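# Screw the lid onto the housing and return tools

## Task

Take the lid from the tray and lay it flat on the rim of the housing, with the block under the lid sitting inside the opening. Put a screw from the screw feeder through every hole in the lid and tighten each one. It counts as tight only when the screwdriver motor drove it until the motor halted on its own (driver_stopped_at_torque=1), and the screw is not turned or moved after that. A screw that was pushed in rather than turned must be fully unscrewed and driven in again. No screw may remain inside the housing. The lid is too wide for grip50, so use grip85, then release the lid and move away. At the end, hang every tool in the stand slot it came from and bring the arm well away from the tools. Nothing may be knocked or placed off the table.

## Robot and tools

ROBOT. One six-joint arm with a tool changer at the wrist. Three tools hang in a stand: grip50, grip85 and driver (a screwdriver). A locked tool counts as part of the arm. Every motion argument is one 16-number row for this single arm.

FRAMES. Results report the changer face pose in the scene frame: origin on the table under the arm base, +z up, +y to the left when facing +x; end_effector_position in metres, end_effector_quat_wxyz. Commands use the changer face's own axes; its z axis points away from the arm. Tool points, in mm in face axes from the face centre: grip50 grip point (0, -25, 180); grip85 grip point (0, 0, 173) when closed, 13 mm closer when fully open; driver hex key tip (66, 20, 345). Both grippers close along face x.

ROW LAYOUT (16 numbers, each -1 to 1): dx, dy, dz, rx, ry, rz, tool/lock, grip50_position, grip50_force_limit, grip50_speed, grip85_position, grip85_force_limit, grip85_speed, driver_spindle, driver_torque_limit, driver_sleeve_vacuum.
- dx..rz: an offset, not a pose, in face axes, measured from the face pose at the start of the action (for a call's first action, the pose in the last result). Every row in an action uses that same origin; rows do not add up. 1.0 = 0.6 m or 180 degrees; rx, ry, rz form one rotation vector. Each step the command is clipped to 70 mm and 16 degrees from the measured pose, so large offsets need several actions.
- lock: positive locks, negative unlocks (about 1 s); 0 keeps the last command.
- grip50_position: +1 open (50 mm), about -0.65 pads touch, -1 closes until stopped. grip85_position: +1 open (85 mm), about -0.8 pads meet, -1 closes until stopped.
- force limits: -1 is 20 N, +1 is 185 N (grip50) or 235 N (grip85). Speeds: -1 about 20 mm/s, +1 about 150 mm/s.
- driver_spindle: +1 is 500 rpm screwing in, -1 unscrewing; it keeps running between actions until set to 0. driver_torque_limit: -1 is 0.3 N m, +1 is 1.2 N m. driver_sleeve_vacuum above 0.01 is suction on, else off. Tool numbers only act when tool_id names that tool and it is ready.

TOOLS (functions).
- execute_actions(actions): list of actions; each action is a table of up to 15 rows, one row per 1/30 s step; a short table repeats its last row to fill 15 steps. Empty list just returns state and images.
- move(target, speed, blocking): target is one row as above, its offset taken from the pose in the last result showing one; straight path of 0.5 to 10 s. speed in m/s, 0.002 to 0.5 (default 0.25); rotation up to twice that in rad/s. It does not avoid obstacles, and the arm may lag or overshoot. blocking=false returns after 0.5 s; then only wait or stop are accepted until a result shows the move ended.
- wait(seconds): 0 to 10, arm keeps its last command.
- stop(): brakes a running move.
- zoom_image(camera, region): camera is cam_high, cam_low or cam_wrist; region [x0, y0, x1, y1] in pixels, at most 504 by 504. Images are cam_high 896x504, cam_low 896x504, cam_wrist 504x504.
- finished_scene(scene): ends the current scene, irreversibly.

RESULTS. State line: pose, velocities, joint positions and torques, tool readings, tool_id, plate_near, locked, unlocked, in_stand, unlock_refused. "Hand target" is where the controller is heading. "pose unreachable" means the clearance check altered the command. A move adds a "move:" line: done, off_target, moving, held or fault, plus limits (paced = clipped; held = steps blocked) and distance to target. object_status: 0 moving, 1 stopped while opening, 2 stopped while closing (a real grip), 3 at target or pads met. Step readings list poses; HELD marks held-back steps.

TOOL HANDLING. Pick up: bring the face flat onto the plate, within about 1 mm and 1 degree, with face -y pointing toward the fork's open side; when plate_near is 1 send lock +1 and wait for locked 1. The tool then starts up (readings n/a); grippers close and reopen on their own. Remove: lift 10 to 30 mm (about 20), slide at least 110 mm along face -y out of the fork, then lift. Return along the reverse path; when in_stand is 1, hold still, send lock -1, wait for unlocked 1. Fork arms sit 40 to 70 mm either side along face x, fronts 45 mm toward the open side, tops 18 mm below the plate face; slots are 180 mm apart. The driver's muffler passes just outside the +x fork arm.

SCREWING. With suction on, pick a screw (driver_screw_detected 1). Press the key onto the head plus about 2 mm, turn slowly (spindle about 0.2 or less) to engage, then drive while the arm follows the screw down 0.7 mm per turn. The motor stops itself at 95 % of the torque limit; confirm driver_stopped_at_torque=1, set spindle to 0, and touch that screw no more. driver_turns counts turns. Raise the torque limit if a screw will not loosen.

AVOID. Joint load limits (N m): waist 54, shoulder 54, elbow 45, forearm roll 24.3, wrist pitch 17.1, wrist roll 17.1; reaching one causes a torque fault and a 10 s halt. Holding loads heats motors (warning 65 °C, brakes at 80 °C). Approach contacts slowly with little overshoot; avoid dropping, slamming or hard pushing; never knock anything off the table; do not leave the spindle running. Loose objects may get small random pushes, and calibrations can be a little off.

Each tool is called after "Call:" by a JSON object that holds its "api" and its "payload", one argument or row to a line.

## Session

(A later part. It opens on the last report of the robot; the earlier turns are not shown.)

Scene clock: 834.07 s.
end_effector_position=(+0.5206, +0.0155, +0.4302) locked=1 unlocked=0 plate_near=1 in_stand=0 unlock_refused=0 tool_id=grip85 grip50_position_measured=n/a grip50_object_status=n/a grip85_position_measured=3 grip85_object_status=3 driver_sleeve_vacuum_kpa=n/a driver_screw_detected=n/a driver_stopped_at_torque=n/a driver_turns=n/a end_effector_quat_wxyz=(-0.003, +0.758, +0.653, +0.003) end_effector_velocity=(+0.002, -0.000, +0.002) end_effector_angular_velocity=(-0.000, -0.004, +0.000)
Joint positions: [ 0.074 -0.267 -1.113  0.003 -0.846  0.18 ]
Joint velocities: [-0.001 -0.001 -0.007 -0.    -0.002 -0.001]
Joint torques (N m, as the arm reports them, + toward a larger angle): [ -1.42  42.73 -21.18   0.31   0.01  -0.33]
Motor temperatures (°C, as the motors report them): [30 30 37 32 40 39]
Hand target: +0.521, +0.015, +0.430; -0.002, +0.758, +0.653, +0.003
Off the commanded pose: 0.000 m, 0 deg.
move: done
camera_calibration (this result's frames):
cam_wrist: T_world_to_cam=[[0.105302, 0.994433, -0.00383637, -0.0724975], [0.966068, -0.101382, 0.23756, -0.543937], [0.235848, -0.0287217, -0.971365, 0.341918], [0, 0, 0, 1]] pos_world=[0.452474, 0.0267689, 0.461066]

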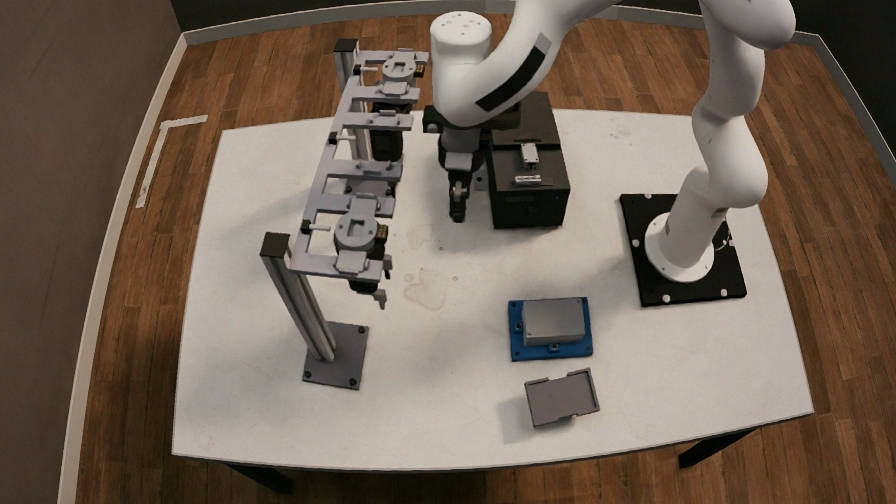

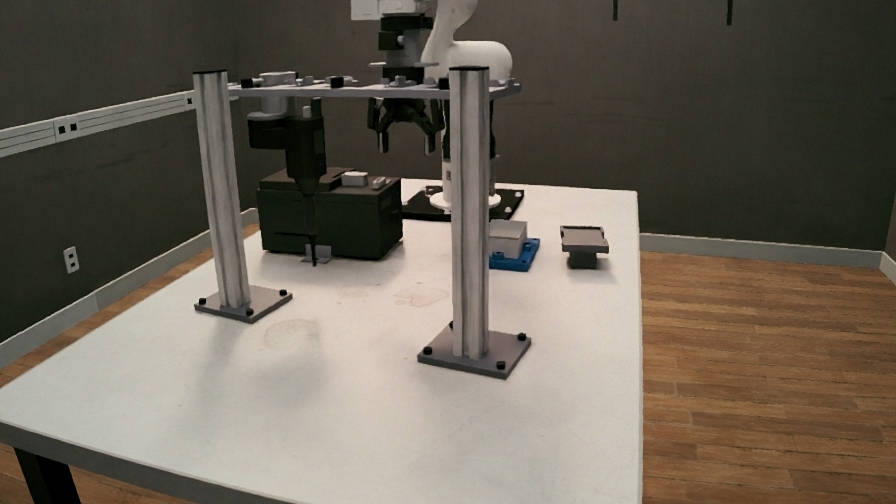

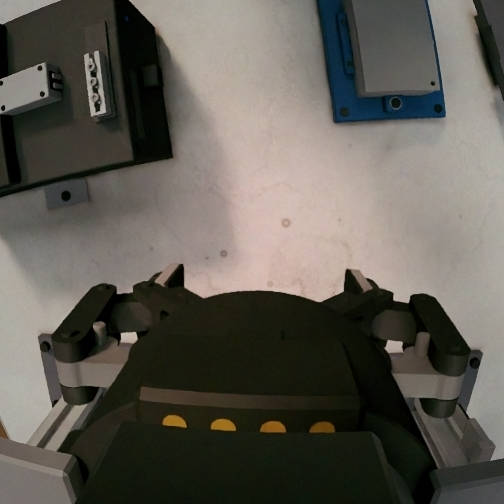

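Call:
{"api": "move", "payload": {
  "target": [0, 0.2204, -0.0025, 0,0,0.0005, 0,0,0,0,1,0,0,0,0,0],
  "speed": 0.1
}}

Call:
{"api": "move", "payload": {
  "target": [0, 0, 0.025, 0,0,0, 0,0,0,0,1,0,0,0,0,0],
  "speed": 0.02
}}

Scene clock: 842.53 s.
end_effector_position=(+0.6512, -0.0042, +0.4316) locked=1 unlocked=0 plate_near=1 in_stand=0 unlock_refused=0 tool_id=grip85 grip50_position_measured=n/a grip50_object_status=n/a grip85_position_measured=3 grip85_object_status=3 driver_sleeve_vacuum_kpa=n/a driver_screw_detected=n/a driver_stopped_at_torque=n/a driver_turns=n/a end_effector_quat_wxyz=(-0.003, +0.758, +0.652, +0.003) end_effector_velocity=(+0.001, +0.000, +0.000) end_effector_angular_velocity=(-0.000, +0.001, +0.001)
Joint positions: [ 0.037 -0.585 -1.554  0.003 -0.969  0.145]
Joint velocities: [ 0.    -0.002 -0.005 -0.    -0.003 -0.001]
Joint torques (N m, as the arm reports them, + toward a larger angle): [ -1.78  58.99 -22.9    0.2   -0.04  -0.34]
Motor temperatures (°C, as the motors report them): [30 31 38 32 40 39]
Hand target: +0.651, -0.004, +0.432; -0.003, +0.758, +0.652, +0.003
Off the commanded pose: 0.000 m, 0 deg.
move: done
camera_calibration (this result's frames):
cam_wrist: T_world_to_cam=[[0.106669, 0.994287, -0.00376937, -0.0675635], [0.965957, -0.10273, 0.237433, -0.672306], [0.235689, -0.0289678, -0.971397, 0.312045], [0, 0, 0, 1]] pos_world=[0.58308, 0.00715088, 0.462492]

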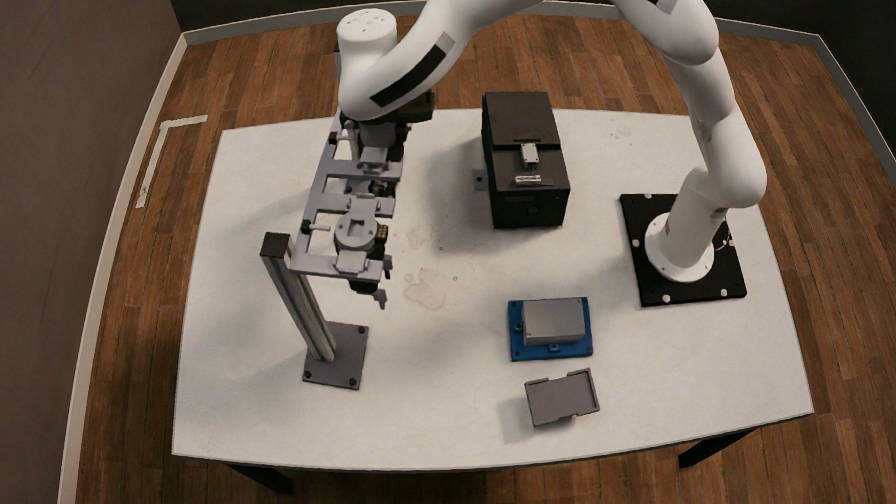

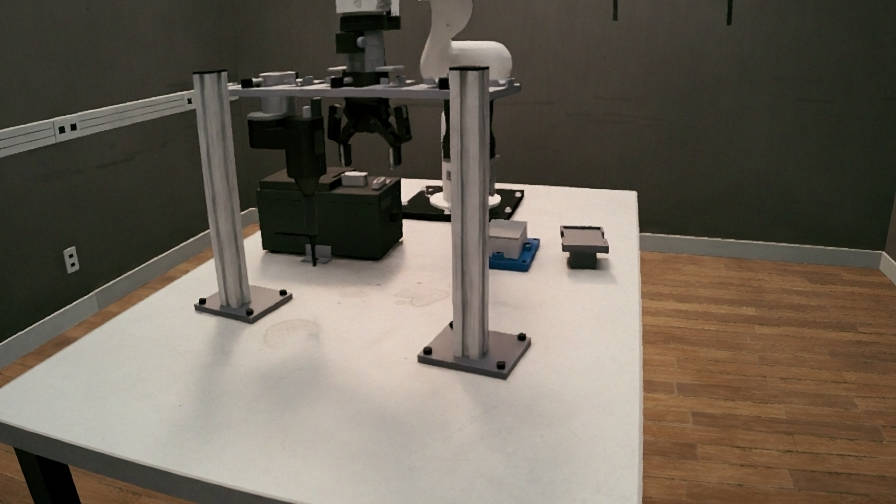

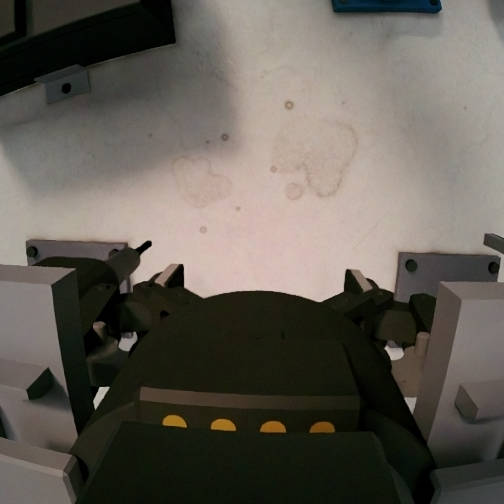

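Scene clock: 843.53 s.
end_effector_position=(+0.6514, -0.0041, +0.4169) locked=1 unlocked=0 plate_near=1 in_stand=0 unlock_refused=0 tool_id=grip85 grip50_position_measured=n/a grip50_object_status=n/a grip85_position_measured=3 grip85_object_status=3 driver_sleeve_vacuum_kpa=n/a driver_screw_detected=n/a driver_stopped_at_torque=n/a driver_turns=n/a end_effector_quat_wxyz=(-0.002, +0.758, +0.652, +0.003) end_effector_velocity=(+0.000, -0.000, -0.000) end_effector_angular_velocity=(+0.000, -0.001, -0.001)
Joint positions: [ 0.037 -0.596 -1.536  0.003 -0.939  0.145]
Joint velocities: [-0.    -0.     0.001  0.     0.002  0.   ]
Joint torques (N m, as the arm reports them, + toward a larger angle): [ -0.31  57.39 -21.29   0.24  -0.63  -0.39]
Motor temperatures (°C, as the motors report them): [30 31 38 32 40 39]
Hand target: +0.651, -0.004, +0.417; -0.003, +0.758, +0.652, +0.003
Off the commanded pose: 0.000 m, 0 deg.
move: done
camera_calibration (this result's frames):
cam_wrist: T_world_to_cam=[[0.106909, 0.994262, -0.00367357, -0.0679054], [0.9657, -0.102957, 0.238378, -0.66921], [0.236632, -0.0290323, -0.971166, 0.297017], [0, 0, 0, 1]] pos_world=[0.583232, 0.00723899, 0.447728]

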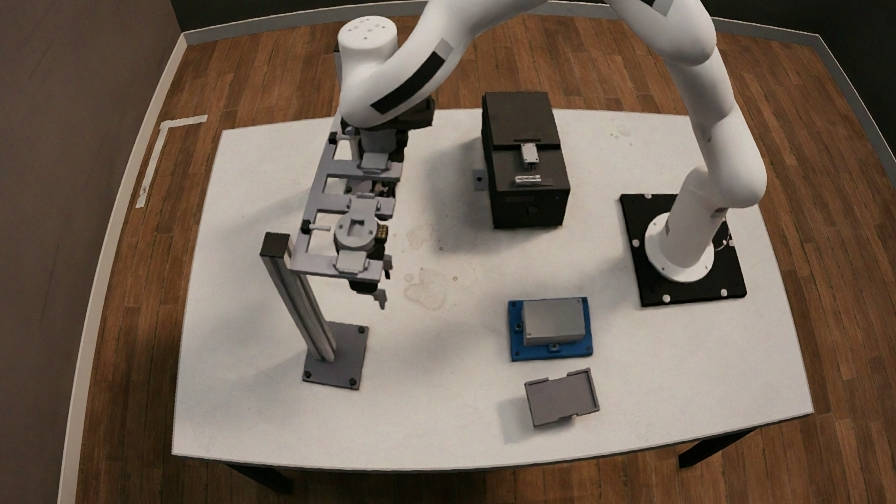

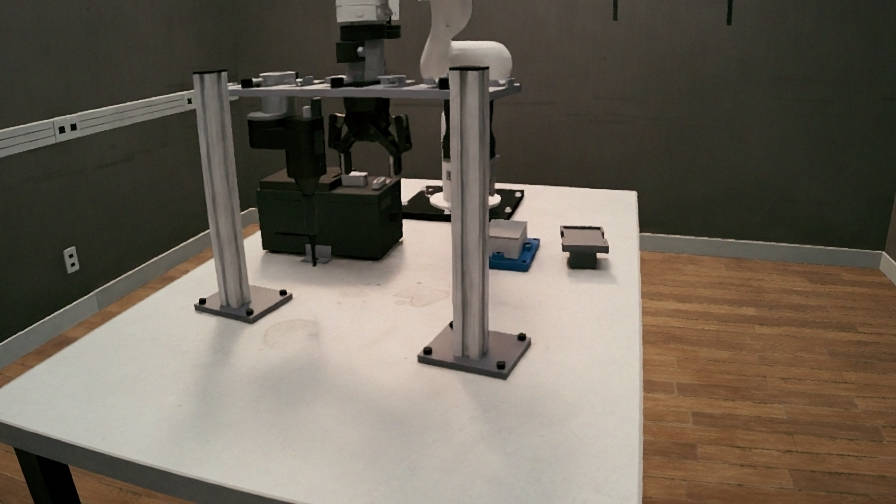

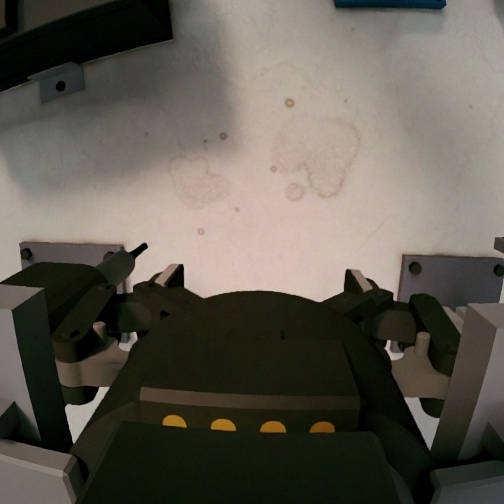

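Call:
{"api": "move", "payload": {
  "target": [0, 0, 0.009, 0,0,0, 0,0,0,0,1,0,0,0,0,0],
  "speed": 0.008
}}

Scene clock: 846.90 s.
end_effector_position=(+0.6514, -0.0042, +0.4121) locked=1 unlocked=0 plate_near=1 in_stand=1 unlock_refused=0 tool_id=grip85 grip50_position_measured=n/a grip50_object_status=n/a grip85_position_measured=3 grip85_object_status=3 driver_sleeve_vacuum_kpa=n/a driver_screw_detected=n/a driver_stopped_at_torque=n/a driver_turns=n/a end_effector_quat_wxyz=(-0.002, +0.758, +0.652, +0.003) end_effector_velocity=(-0.000, -0.000, +0.000) end_effector_angular_velocity=(+0.000, +0.001, +0.000)
Joint positions: [ 0.037 -0.6   -1.531  0.003 -0.93   0.145]
Joint velocities: [-0.     0.    -0.     0.    -0.002 -0.   ]
Joint torques (N m, as the arm reports them, + toward a larger angle): [  3.89  50.61 -15.9    0.84  -2.41  -1.43]
Motor temperatures (°C, as the motors report them): [30 31 38 32 40 39]
Hand target: +0.651, -0.004, +0.412; -0.002, +0.758, +0.652, +0.003
Off the commanded pose: 0.001 m, 0 deg.
move: done
camera_calibration (this result's frames):
cam_wrist: T_world_to_cam=[[0.106936, 0.994259, -0.00376093, -0.0678791], [0.965648, -0.102956, 0.238589, -0.668117], [0.236832, -0.0291455, -0.971113, 0.292157], [0, 0, 0, 1]] pos_world=[0.583232, 0.00721756, 0.442867]

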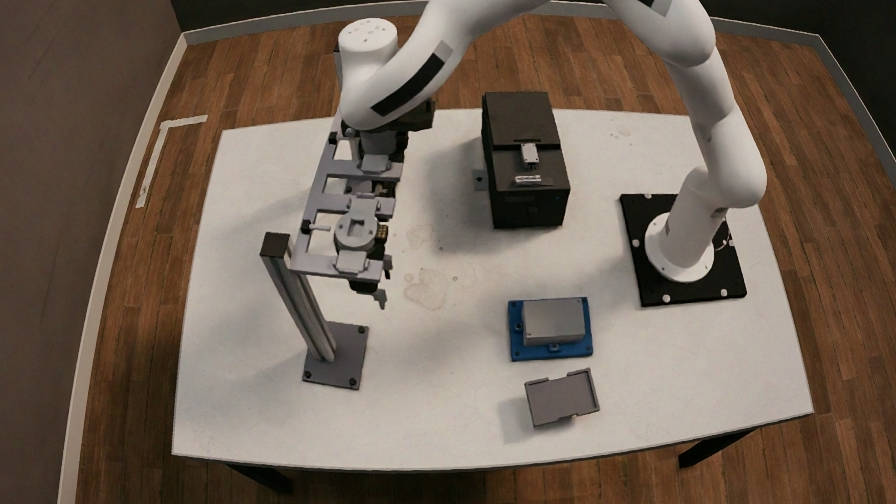

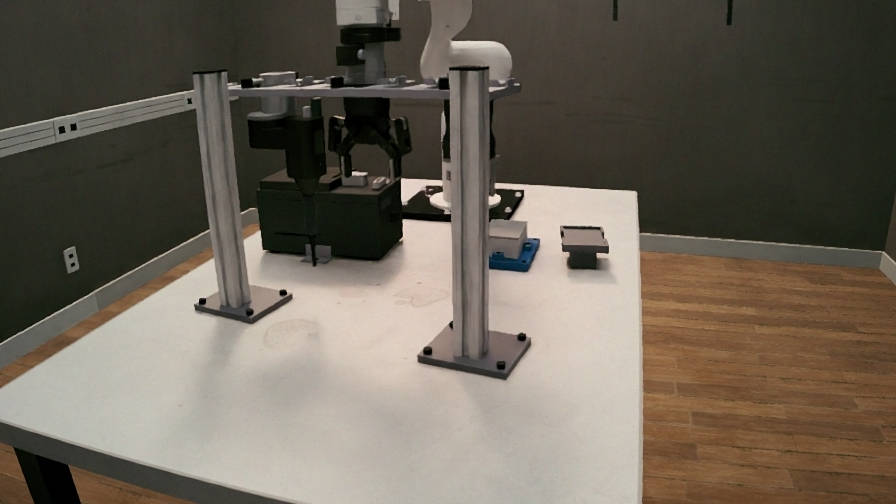

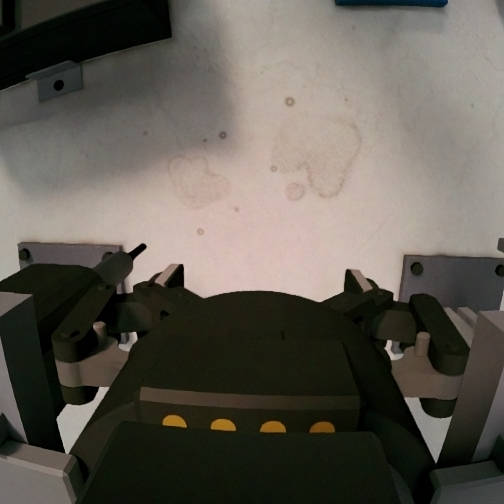

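in_stand=1. Unlock.

Call:
{"api": "execute_actions", "payload": {
  "actions": [
    [[0,0,0,0,0,0,-1,0,0,0,1,0,0,0,0,0]],
    [[0,0,0,0,0,0,-1,0,0,0,1,0,0,0,0,0]],
    [[0,0,0,0,0,0,-1,0,0,0,1,0,0,0,0,0]]
  ]
}}

Scene clock: 853.10 s.
end_effector_position=(+0.6513, -0.0040, +0.4114) locked=0 unlocked=1 plate_near=1 in_stand=1 unlock_refused=0 tool_id=none grip50_position_measured=n/a grip50_object_status=n/a grip85_position_measured=n/a grip85_object_status=n/a driver_sleeve_vacuum_kpa=n/a driver_screw_detected=n/a driver_stopped_at_torque=n/a driver_turns=n/a end_effector_quat_wxyz=(-0.003, +0.758, +0.652, +0.003) end_effector_velocity=(+0.000, +0.001, +0.000) end_effector_angular_velocity=(+0.000, -0.001, +0.001)
Joint positions: [ 0.037 -0.6   -1.53   0.003 -0.929  0.145]
Joint velocities: [ 0.001 -0.    -0.001  0.     0.001  0.   ]
Joint torques (N m, as the arm reports them, + toward a larger angle): [  2.74  31.67 -10.66   1.46  -0.45  -0.27]
Motor temperatures (°C, as the motors report them): [30 31 38 32 40 39]
Hand target: +0.651, -0.004, +0.411; -0.003, +0.758, +0.652, +0.003
Off the commanded pose: 0.000 m, 0 deg.
Step readings (end_effector_position; steps 1 to 15: 1st action; 16 to 30: 2nd action; 31 to 45: 3rd action):
0: (+0.6514, -0.0041, +0.4116)
1: (+0.6513, -0.0041, +0.4113)
2: (+0.6513, -0.0041, +0.4114)
4: (+0.6513, -0.0041, +0.4114)
8: (+0.6513, -0.0040, +0.4113)
15: (+0.6513, -0.0041, +0.4114)
16: (+0.6513, -0.0041, +0.4115)
17: (+0.6513, -0.0040, +0.4114)
19: (+0.6513, -0.0040, +0.4114)
23: (+0.6513, -0.0040, +0.4114)
30: (+0.6513, -0.0040, +0.4114)
31: (+0.6513, -0.0040, +0.4114)
32: (+0.6513, -0.0040, +0.4114)
34: (+0.6513, -0.0040, +0.4114)
38: (+0.6513, -0.0040, +0.4114)
45: end_effector_position above
camera_calibration (this result's frames):
cam_wrist: T_world_to_cam=[[0.106614, 0.994294, -0.00365399, -0.0678163], [0.965847, -0.10269, 0.237895, -0.667722], [0.236162, -0.0288922, -0.971284, 0.292045], [0, 0, 0, 1]] pos_world=[0.583177, 0.00729897, 0.442258]

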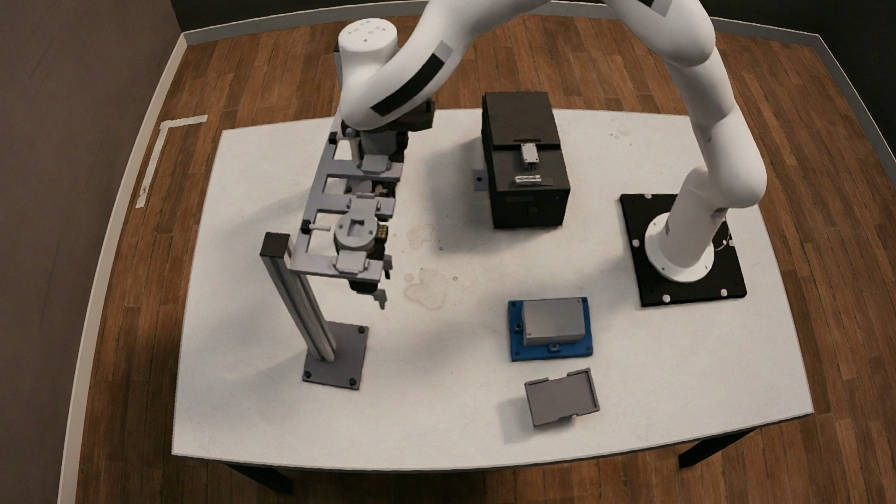

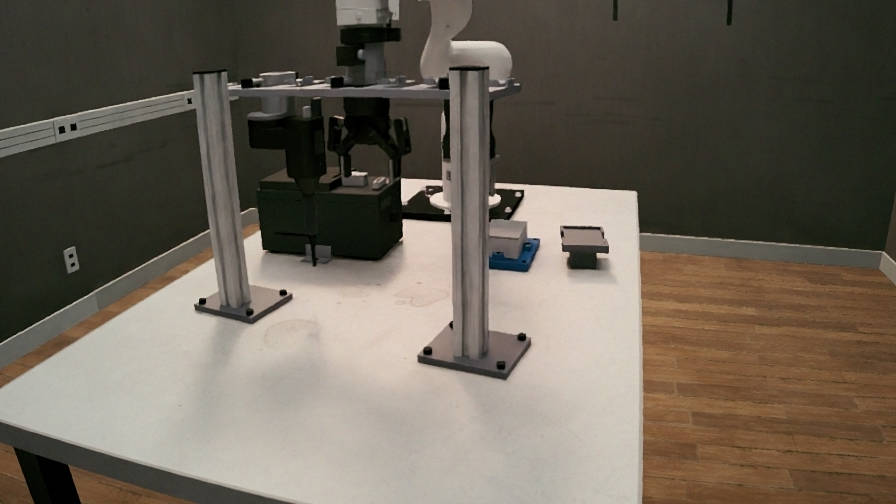

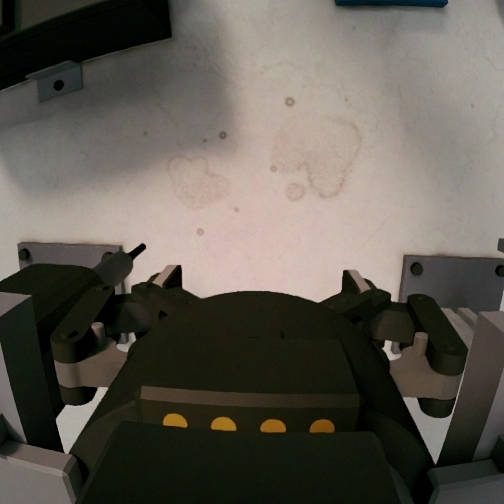

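Call:
{"api": "move", "payload": {
  "target": [0, 0, -0.05, 0,0,0, 0,0,0,0,0,0,0,0,0,0],
  "speed": 0.05
}}

Call:
{"api": "move", "payload": {
  "target": [-0.3, 0, 0, 0,0,0, 0,0,0,0,0,0,0,0,0,0],
  "speed": 0.2
}}

Call:
{"api": "move", "payload": {
  "target": [0, 0, 0.03, 0,0,0, 0,0,0,0,0,0,0,0,0,0],
  "speed": 0.04
}}

Scene clock: 869.53 s.
end_effector_position=(+0.6512, -0.0042, +0.4412) locked=0 unlocked=1 plate_near=0 in_stand=0 unlock_refused=0 tool_id=none grip50_position_measured=n/a grip50_object_status=n/a grip85_position_measured=n/a grip85_object_status=n/a driver_sleeve_vacuum_kpa=n/a driver_screw_detected=n/a driver_stopped_at_torque=n/a driver_turns=n/a end_effector_quat_wxyz=(-0.003, +0.758, +0.652, +0.003) end_effector_velocity=(+0.000, +0.000, +0.001) end_effector_angular_velocity=(+0.000, -0.001, +0.001)
Joint positions: [ 0.037 -0.579 -1.566  0.003 -0.987  0.145]
Joint velocities: [ 0.     0.001 -0.001  0.001 -0.001 -0.001]
Joint torques (N m, as the arm reports them, + toward a larger angle): [ -1.91  47.66 -17.79   0.26   0.02  -0.24]
Motor temperatures (°C, as the motors report them): [30 31 37 32 40 39]
Hand target: +0.651, -0.004, +0.441; -0.003, +0.758, +0.652, +0.003
Off the commanded pose: 0.000 m, 0 deg.
move: done
camera_calibration (this result's frames):
cam_wrist: T_world_to_cam=[[0.106521, 0.994304, -0.00362372, -0.0674664], [0.965914, -0.102613, 0.237655, -0.674726], [0.235929, -0.0288154, -0.971343, 0.321188], [0, 0, 0, 1]] pos_world=[0.583137, 0.00710139, 0.472091]

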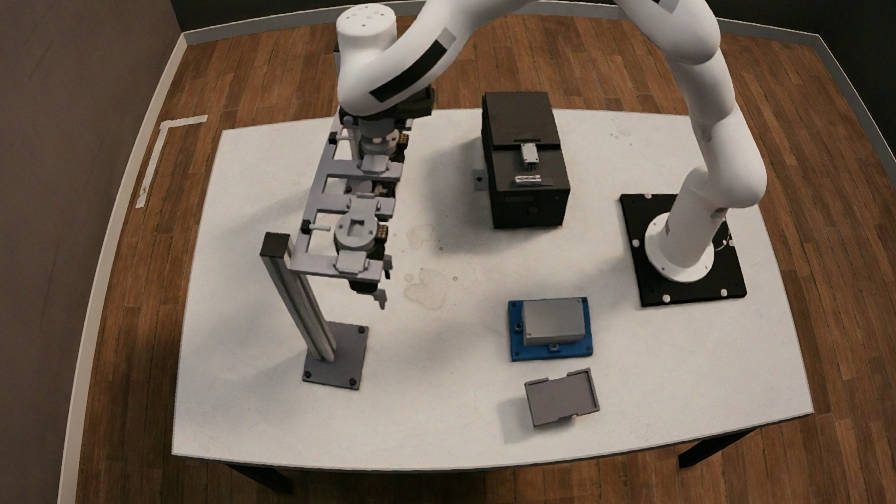

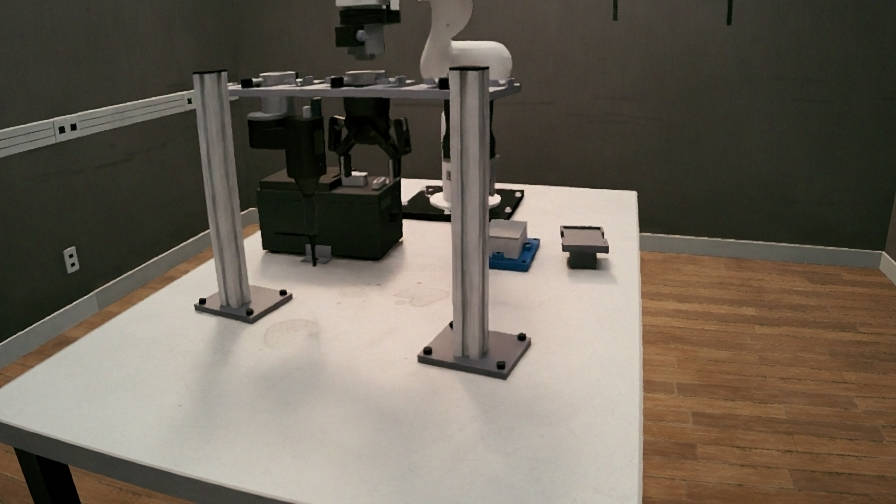

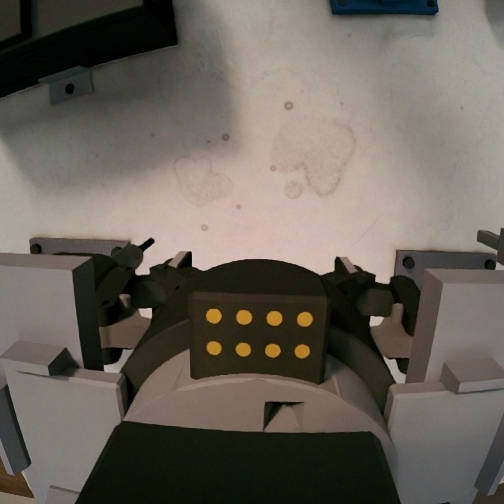

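Scene clock: 870.87 s.
end_effector_position=(+0.6242, -0.1819, +0.4400) locked=0 unlocked=1 plate_near=0 in_stand=0 unlock_refused=0 tool_id=none grip50_position_measured=n/a grip50_object_status=n/a grip85_position_measured=n/a grip85_object_status=n/a driver_sleeve_vacuum_kpa=n/a driver_screw_detected=n/a driver_stopped_at_torque=n/a driver_turns=n/a end_effector_quat_wxyz=(-0.002, +0.758, +0.652, +0.003) end_effector_velocity=(-0.000, -0.002, +0.000) end_effector_angular_velocity=(+0.000, +0.001, +0.000)
Joint positions: [-0.24  -0.574 -1.559  0.002 -0.985 -0.132]
Joint velocities: [-0.002 -0.    -0.001 -0.    -0.002 -0.003]
Joint torques (N m, as the arm reports them, + toward a larger angle): [ -2.13  47.49 -17.91   0.12  -0.06  -0.26]
Motor temperatures (°C, as the motors report them): [30 31 37 32 40 39]
Hand target: +0.624, -0.182, +0.440; -0.002, +0.758, +0.652, +0.003
Off the commanded pose: 0.000 m, 0 deg.
move: done
camera_calibration (this result's frames):
cam_wrist: T_world_to_cam=[[0.106241, 0.994332, -0.0040128, 0.112397], [0.965865, -0.102239, 0.238015, -0.666632], [0.236256, -0.0291628, -0.971253, 0.320962], [0, 0, 0, 1]] pos_world=[0.556107, -0.170556, 0.470855]

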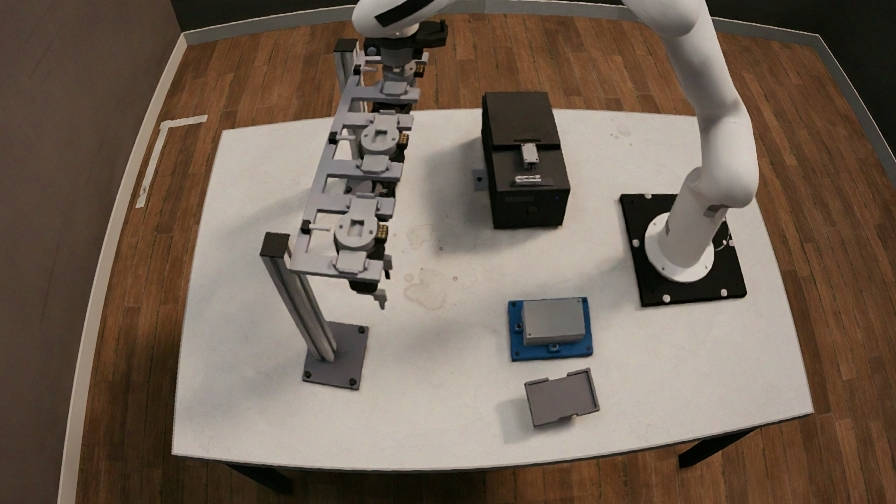

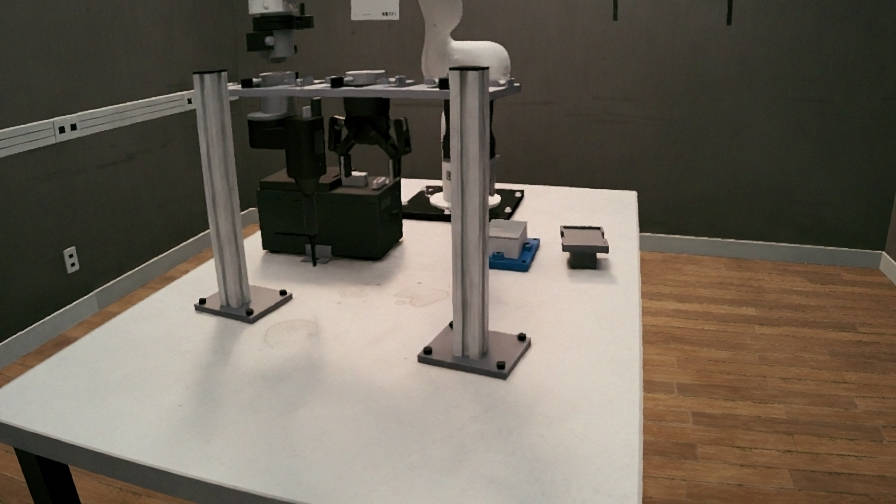

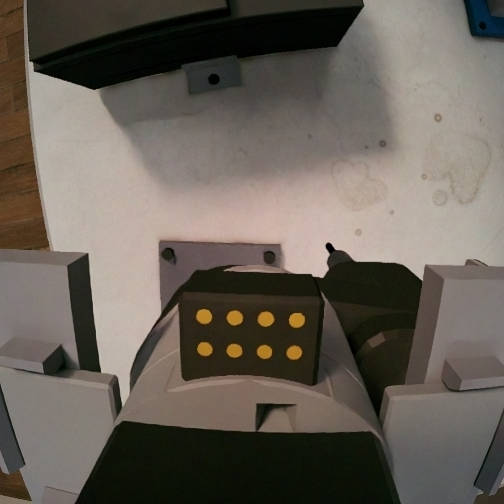

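Scene clock: 871.63 s.
end_effector_position=(+0.6242, -0.1818, +0.4221) locked=0 unlocked=1 plate_near=0 in_stand=0 unlock_refused=0 tool_id=none grip50_position_measured=n/a grip50_object_status=n/a grip85_position_measured=n/a grip85_object_status=n/a driver_sleeve_vacuum_kpa=n/a driver_screw_detected=n/a driver_stopped_at_torque=n/a driver_turns=n/a end_effector_quat_wxyz=(-0.002, +0.758, +0.652, +0.003) end_effector_velocity=(+0.000, -0.000, +0.000) end_effector_angular_velocity=(-0.001, -0.002, -0.000)
Joint positions: [-0.24  -0.587 -1.537  0.002 -0.95  -0.132]
Joint velocities: [-0.     0.     0.    -0.     0.002  0.   ]
Joint torques (N m, as the arm reports them, + toward a larger angle): [ -0.91  48.77 -17.66   0.32  -0.04  -0.23]
Motor temperatures (°C, as the motors report them): [30 31 37 32 40 39]
Hand target: +0.624, -0.182, +0.422; -0.002, +0.758, +0.652, +0.003
Off the commanded pose: 0.000 m, 0 deg.
move: done
camera_calibration (this result's frames):
cam_wrist: T_world_to_cam=[[0.106287, 0.994327, -0.00405931, 0.1122], [0.965843, -0.10227, 0.238093, -0.662407], [0.236328, -0.029227, -0.971234, 0.303529], [0, 0, 0, 1]] pos_world=[0.556123, -0.170437, 0.452968]

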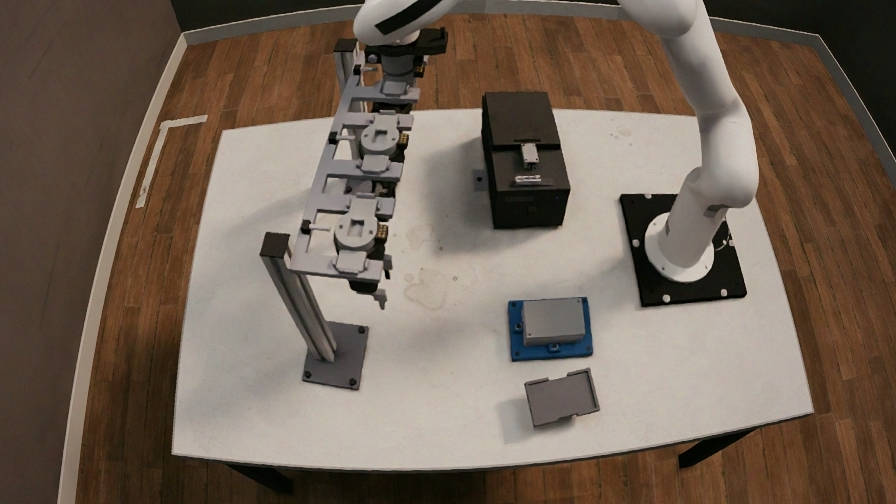

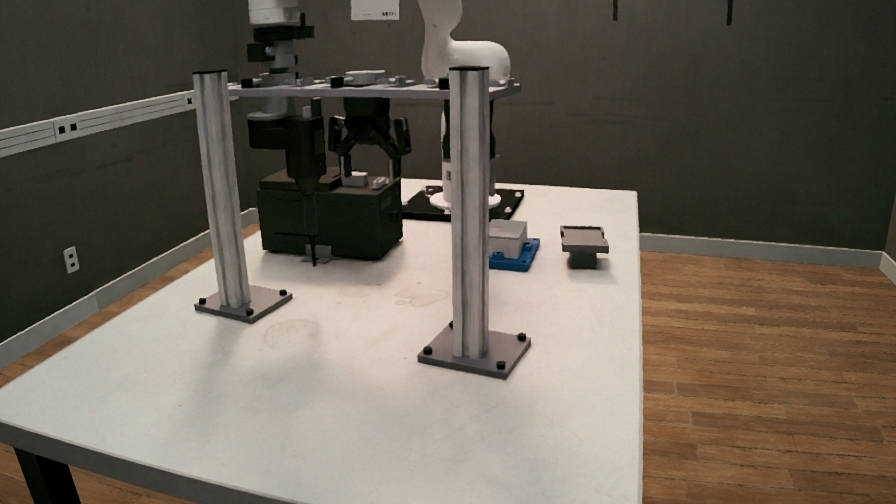

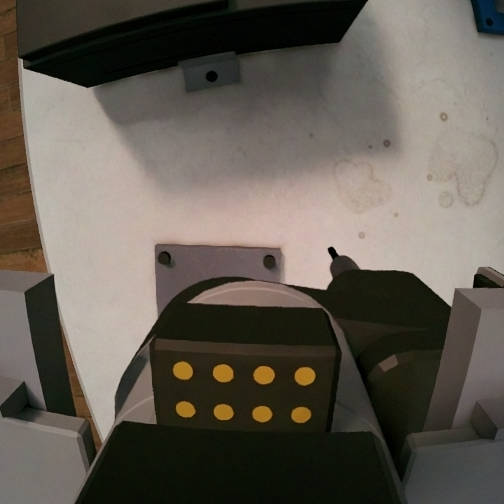

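Call:
{"api": "move", "payload": {
  "target": [0,-0.0045,0,0,0,0,-1,1,0,0,1,0,0,0,0,0],
  "speed": 0.01
}}

Scene clock: 905.47 s.
end_effector_position=(+0.6216, -0.1814, +0.4221) locked=0 unlocked=1 plate_near=0 in_stand=0 unlock_refused=0 tool_id=none grip50_position_measured=n/a grip50_object_status=n/a grip85_position_measured=n/a grip85_object_status=n/a driver_sleeve_vacuum_kpa=n/a driver_screw_detected=n/a driver_stopped_at_torque=n/a driver_turns=n/a end_effector_quat_wxyz=(-0.002, +0.758, +0.652, +0.003) end_effector_velocity=(-0.000, +0.000, -0.000) end_effector_angular_velocity=(-0.000, +0.000, +0.000)
Joint positions: [-0.241 -0.58  -1.527  0.002 -0.947 -0.133]
Joint velocities: [ 0.     0.     0.002 -0.     0.001 -0.   ]
Joint torques (N m, as the arm reports them, + toward a larger angle): [ -2.42  47.22 -17.94   0.59   0.02  -0.15]
Motor temperatures (°C, as the motors report them): [30 31 37 32 39 39]
Hand target: +0.622, -0.181, +0.422; -0.002, +0.758, +0.652, +0.003
Off the commanded pose: 0.000 m, 0 deg.
move: done
camera_calibration (this result's frames):
cam_wrist: T_world_to_cam=[[0.106293, 0.994327, -0.00406436, 0.112081], [0.965842, -0.102275, 0.238096, -0.659819], [0.23633, -0.0292335, -0.971233, 0.30417], [0, 0, 0, 1]] pos_world=[0.553483, -0.170036, 0.452976]

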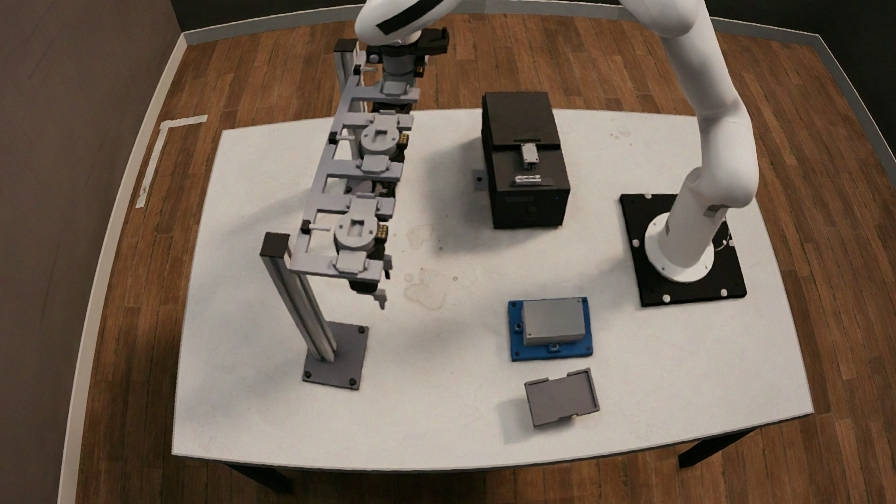

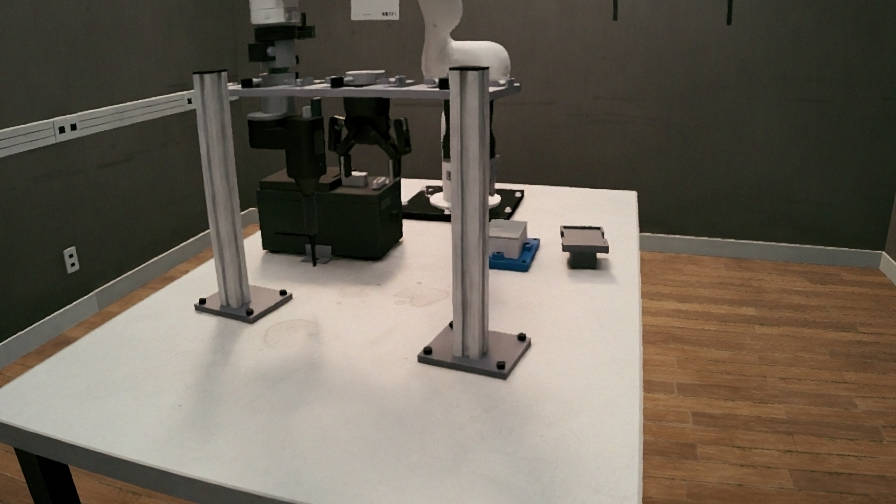

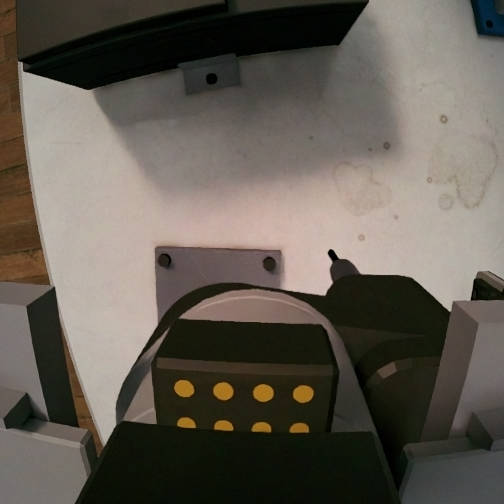

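Call:
{"api": "zoom_image", "payload": {
  "camera": "cam_high",
  "region": [470,270,650,450]
}}

Call:
{"api": "move", "payload": {
  "target": [0,0,0.018,0,0,0,-1,1,0,0,1,0,0,0,0,0],
  "speed": 0.006
}}

Region (470, 270, 650, 450) of cam_high's 896x504 image, scaled by 2.800, with more detail than that image has.

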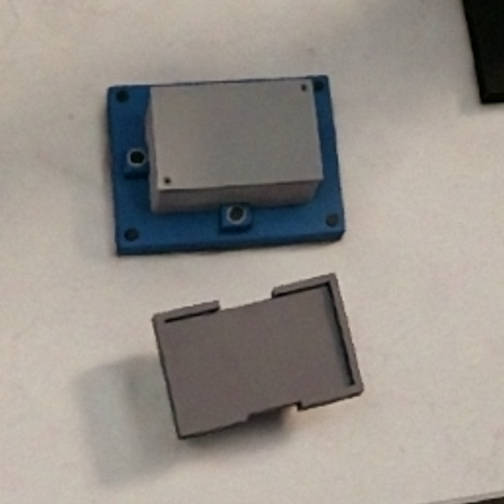

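Scene clock: 914.90 s.
end_effector_position=(+0.6221, -0.1815, +0.4121) locked=0 unlocked=1 plate_near=1 in_stand=1 unlock_refused=0 tool_id=none grip50_position_measured=n/a grip50_object_status=n/a grip85_position_measured=n/a grip85_object_status=n/a driver_sleeve_vacuum_kpa=n/a driver_screw_detected=n/a driver_stopped_at_torque=n/a driver_turns=n/a end_effector_quat_wxyz=(-0.001, +0.758, +0.652, +0.004) end_effector_velocity=(-0.000, +0.001, -0.001) end_effector_angular_velocity=(+0.001, +0.002, +0.001)
Joint positions: [-0.241 -0.588 -1.516  0.002 -0.924 -0.133]
Joint velocities: [ 0.001 -0.     0.001  0.001 -0.    -0.001]
Joint torques (N m, as the arm reports them, + toward a larger angle): [ 5.88 33.37 -6.73  1.32 -4.77 -0.76]
Motor temperatures (°C, as the motors report them): [30 31 38 32 39 39]
Hand target: +0.622, -0.181, +0.411; -0.002, +0.758, +0.652, +0.003
Off the commanded pose: 0.001 m, 0 deg.
move: done
camera_calibration (this result's frames):
cam_wrist: T_world_to_cam=[[0.106577, 0.994294, -0.00461263, 0.112192], [0.965151, -0.102336, 0.240854, -0.658626], [0.239007, -0.0301214, -0.97055, 0.292135], [0, 0, 0, 1]] pos_world=[0.553894, -0.170153, 0.442682]

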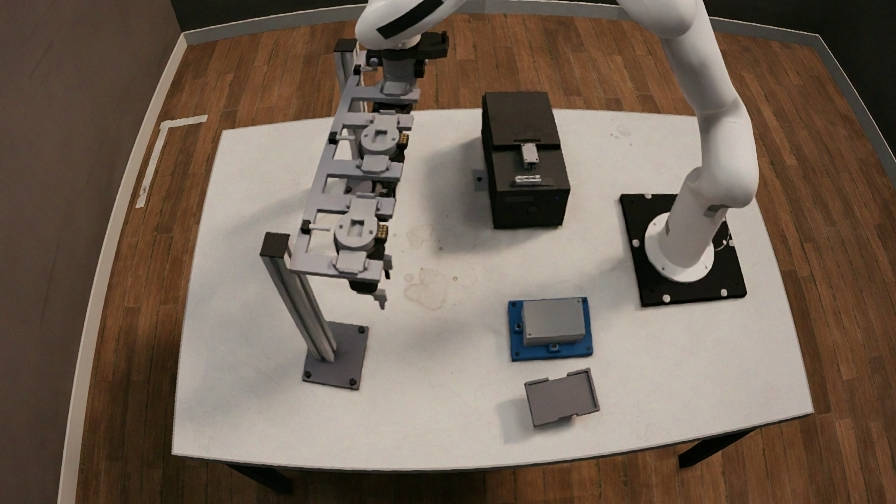

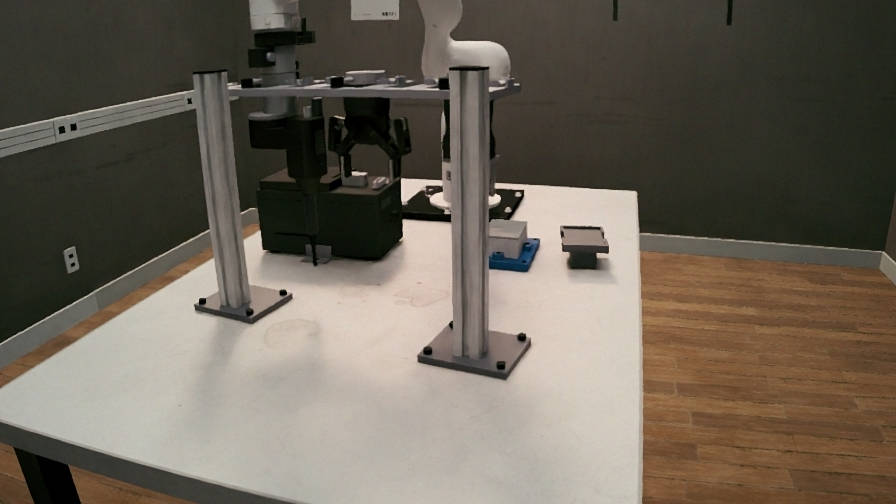

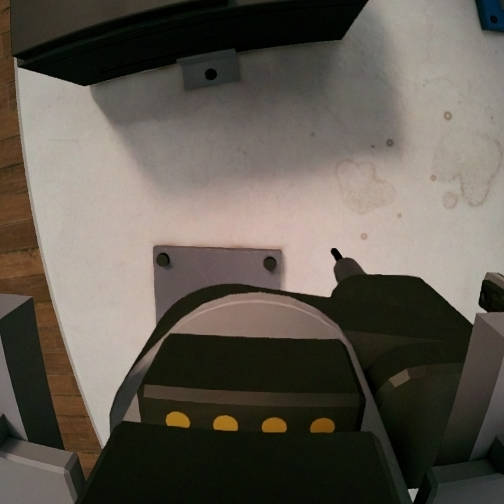

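plate_near=1. Lock.

Call:
{"api": "execute_actions", "payload": {
  "actions": [
    [[0,0,0,0,0,0,1,1,0,0,1,0,0,0,0,0]],
    [[0,0,0,0,0,0,1,1,0,0,1,0,0,0,0,0]],
    [[0,0,0,0,0,0,1,1,0,0,1,0,0,0,0,0]]
  ]
}}

Scene clock: 920.37 s.
end_effector_position=(+0.6226, -0.1817, +0.4121) locked=1 unlocked=0 plate_near=1 in_stand=1 unlock_refused=0 tool_id=driver grip50_position_measured=n/a grip50_object_status=n/a grip85_position_measured=n/a grip85_object_status=n/a driver_sleeve_vacuum_kpa=n/a driver_screw_detected=n/a driver_stopped_at_torque=n/a driver_turns=n/a end_effector_quat_wxyz=(-0.000, +0.759, +0.651, +0.005) end_effector_velocity=(-0.000, +0.001, -0.001) end_effector_angular_velocity=(-0.000, +0.001, +0.001)
Joint positions: [-0.241 -0.588 -1.516  0.002 -0.922 -0.129]
Joint velocities: [ 0.001 -0.001  0.001 -0.001  0.001  0.   ]
Joint torques (N m, as the arm reports them, + toward a larger angle): [ 11.45  57.66 -15.2    2.89  -5.01  -1.64]
Motor temperatures (°C, as the motors report them): [30 31 37 32 40 39]
Hand target: +0.623, -0.182, +0.412; -0.000, +0.759, +0.651, +0.005
Off the commanded pose: 0.000 m, 0 deg.
Step readings (end_effector_position; steps 1 to 15: 1st action; 16 to 30: 2nd action; 31 to 45: 3rd action):
0: (+0.6221, -0.1814, +0.4120)
1: (+0.6221, -0.1814, +0.4120)
2: (+0.6221, -0.1815, +0.4120)
4: (+0.6221, -0.1815, +0.4120)
8: (+0.6221, -0.1815, +0.4120)
15: (+0.6222, -0.1816, +0.4118)
16: (+0.6222, -0.1816, +0.4117)
17: (+0.6222, -0.1816, +0.4116)
19: (+0.6223, -0.1816, +0.4114)
23: (+0.6223, -0.1817, +0.4116)
30: (+0.6225, -0.1817, +0.4121)
31: (+0.6225, -0.1817, +0.4121)
32: (+0.6225, -0.1817, +0.4121)
34: (+0.6226, -0.1817, +0.4121)
38: (+0.6226, -0.1817, +0.4121)
45: end_effector_position above
camera_calibration (this result's frames):
cam_wrist: T_world_to_cam=[[0.110332, 0.993882, -0.00506064, 0.110125], [0.964105, -0.105786, 0.24354, -0.660175], [0.241515, -0.0317491, -0.969878, 0.289919], [0, 0, 0, 1]] pos_world=[0.554308, -0.170084, 0.442522]

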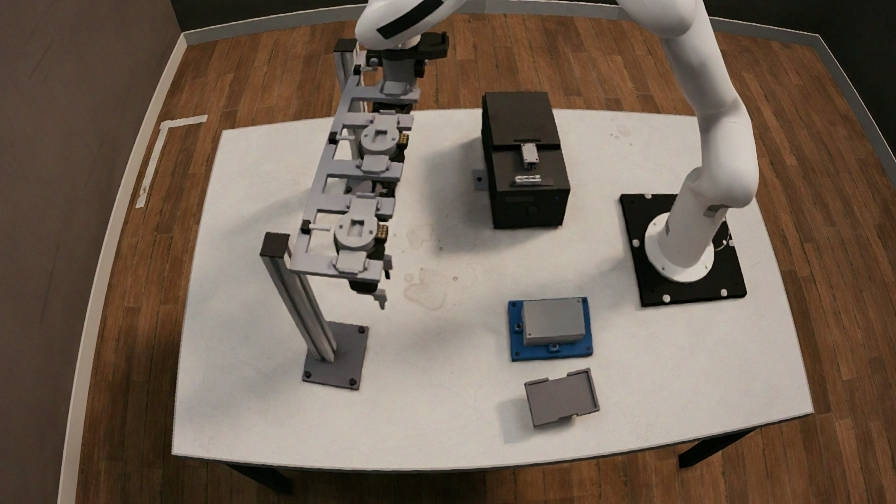

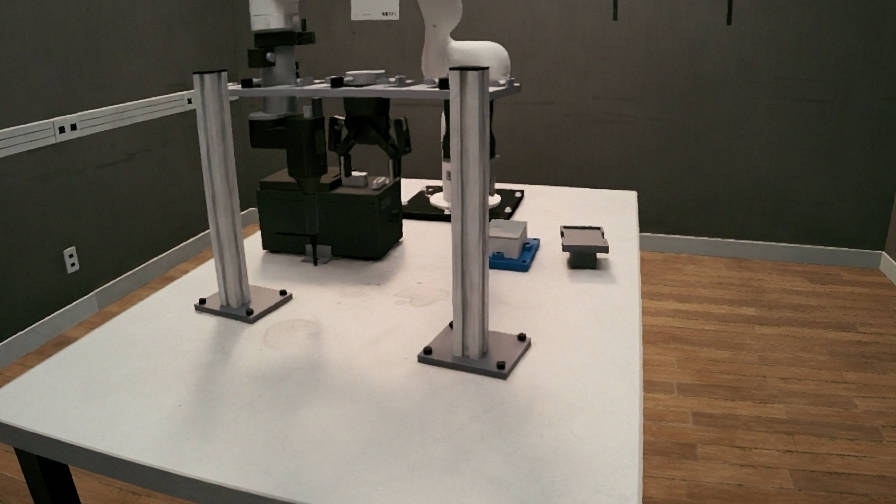

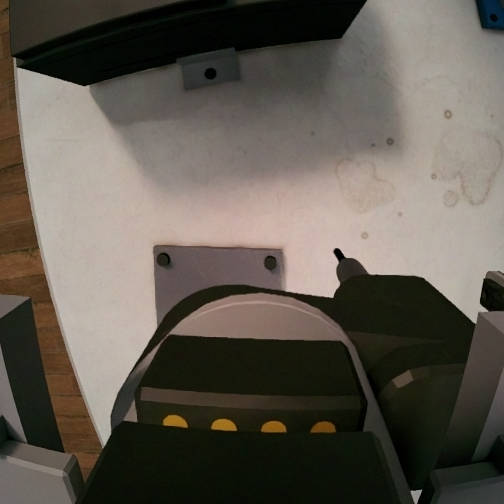

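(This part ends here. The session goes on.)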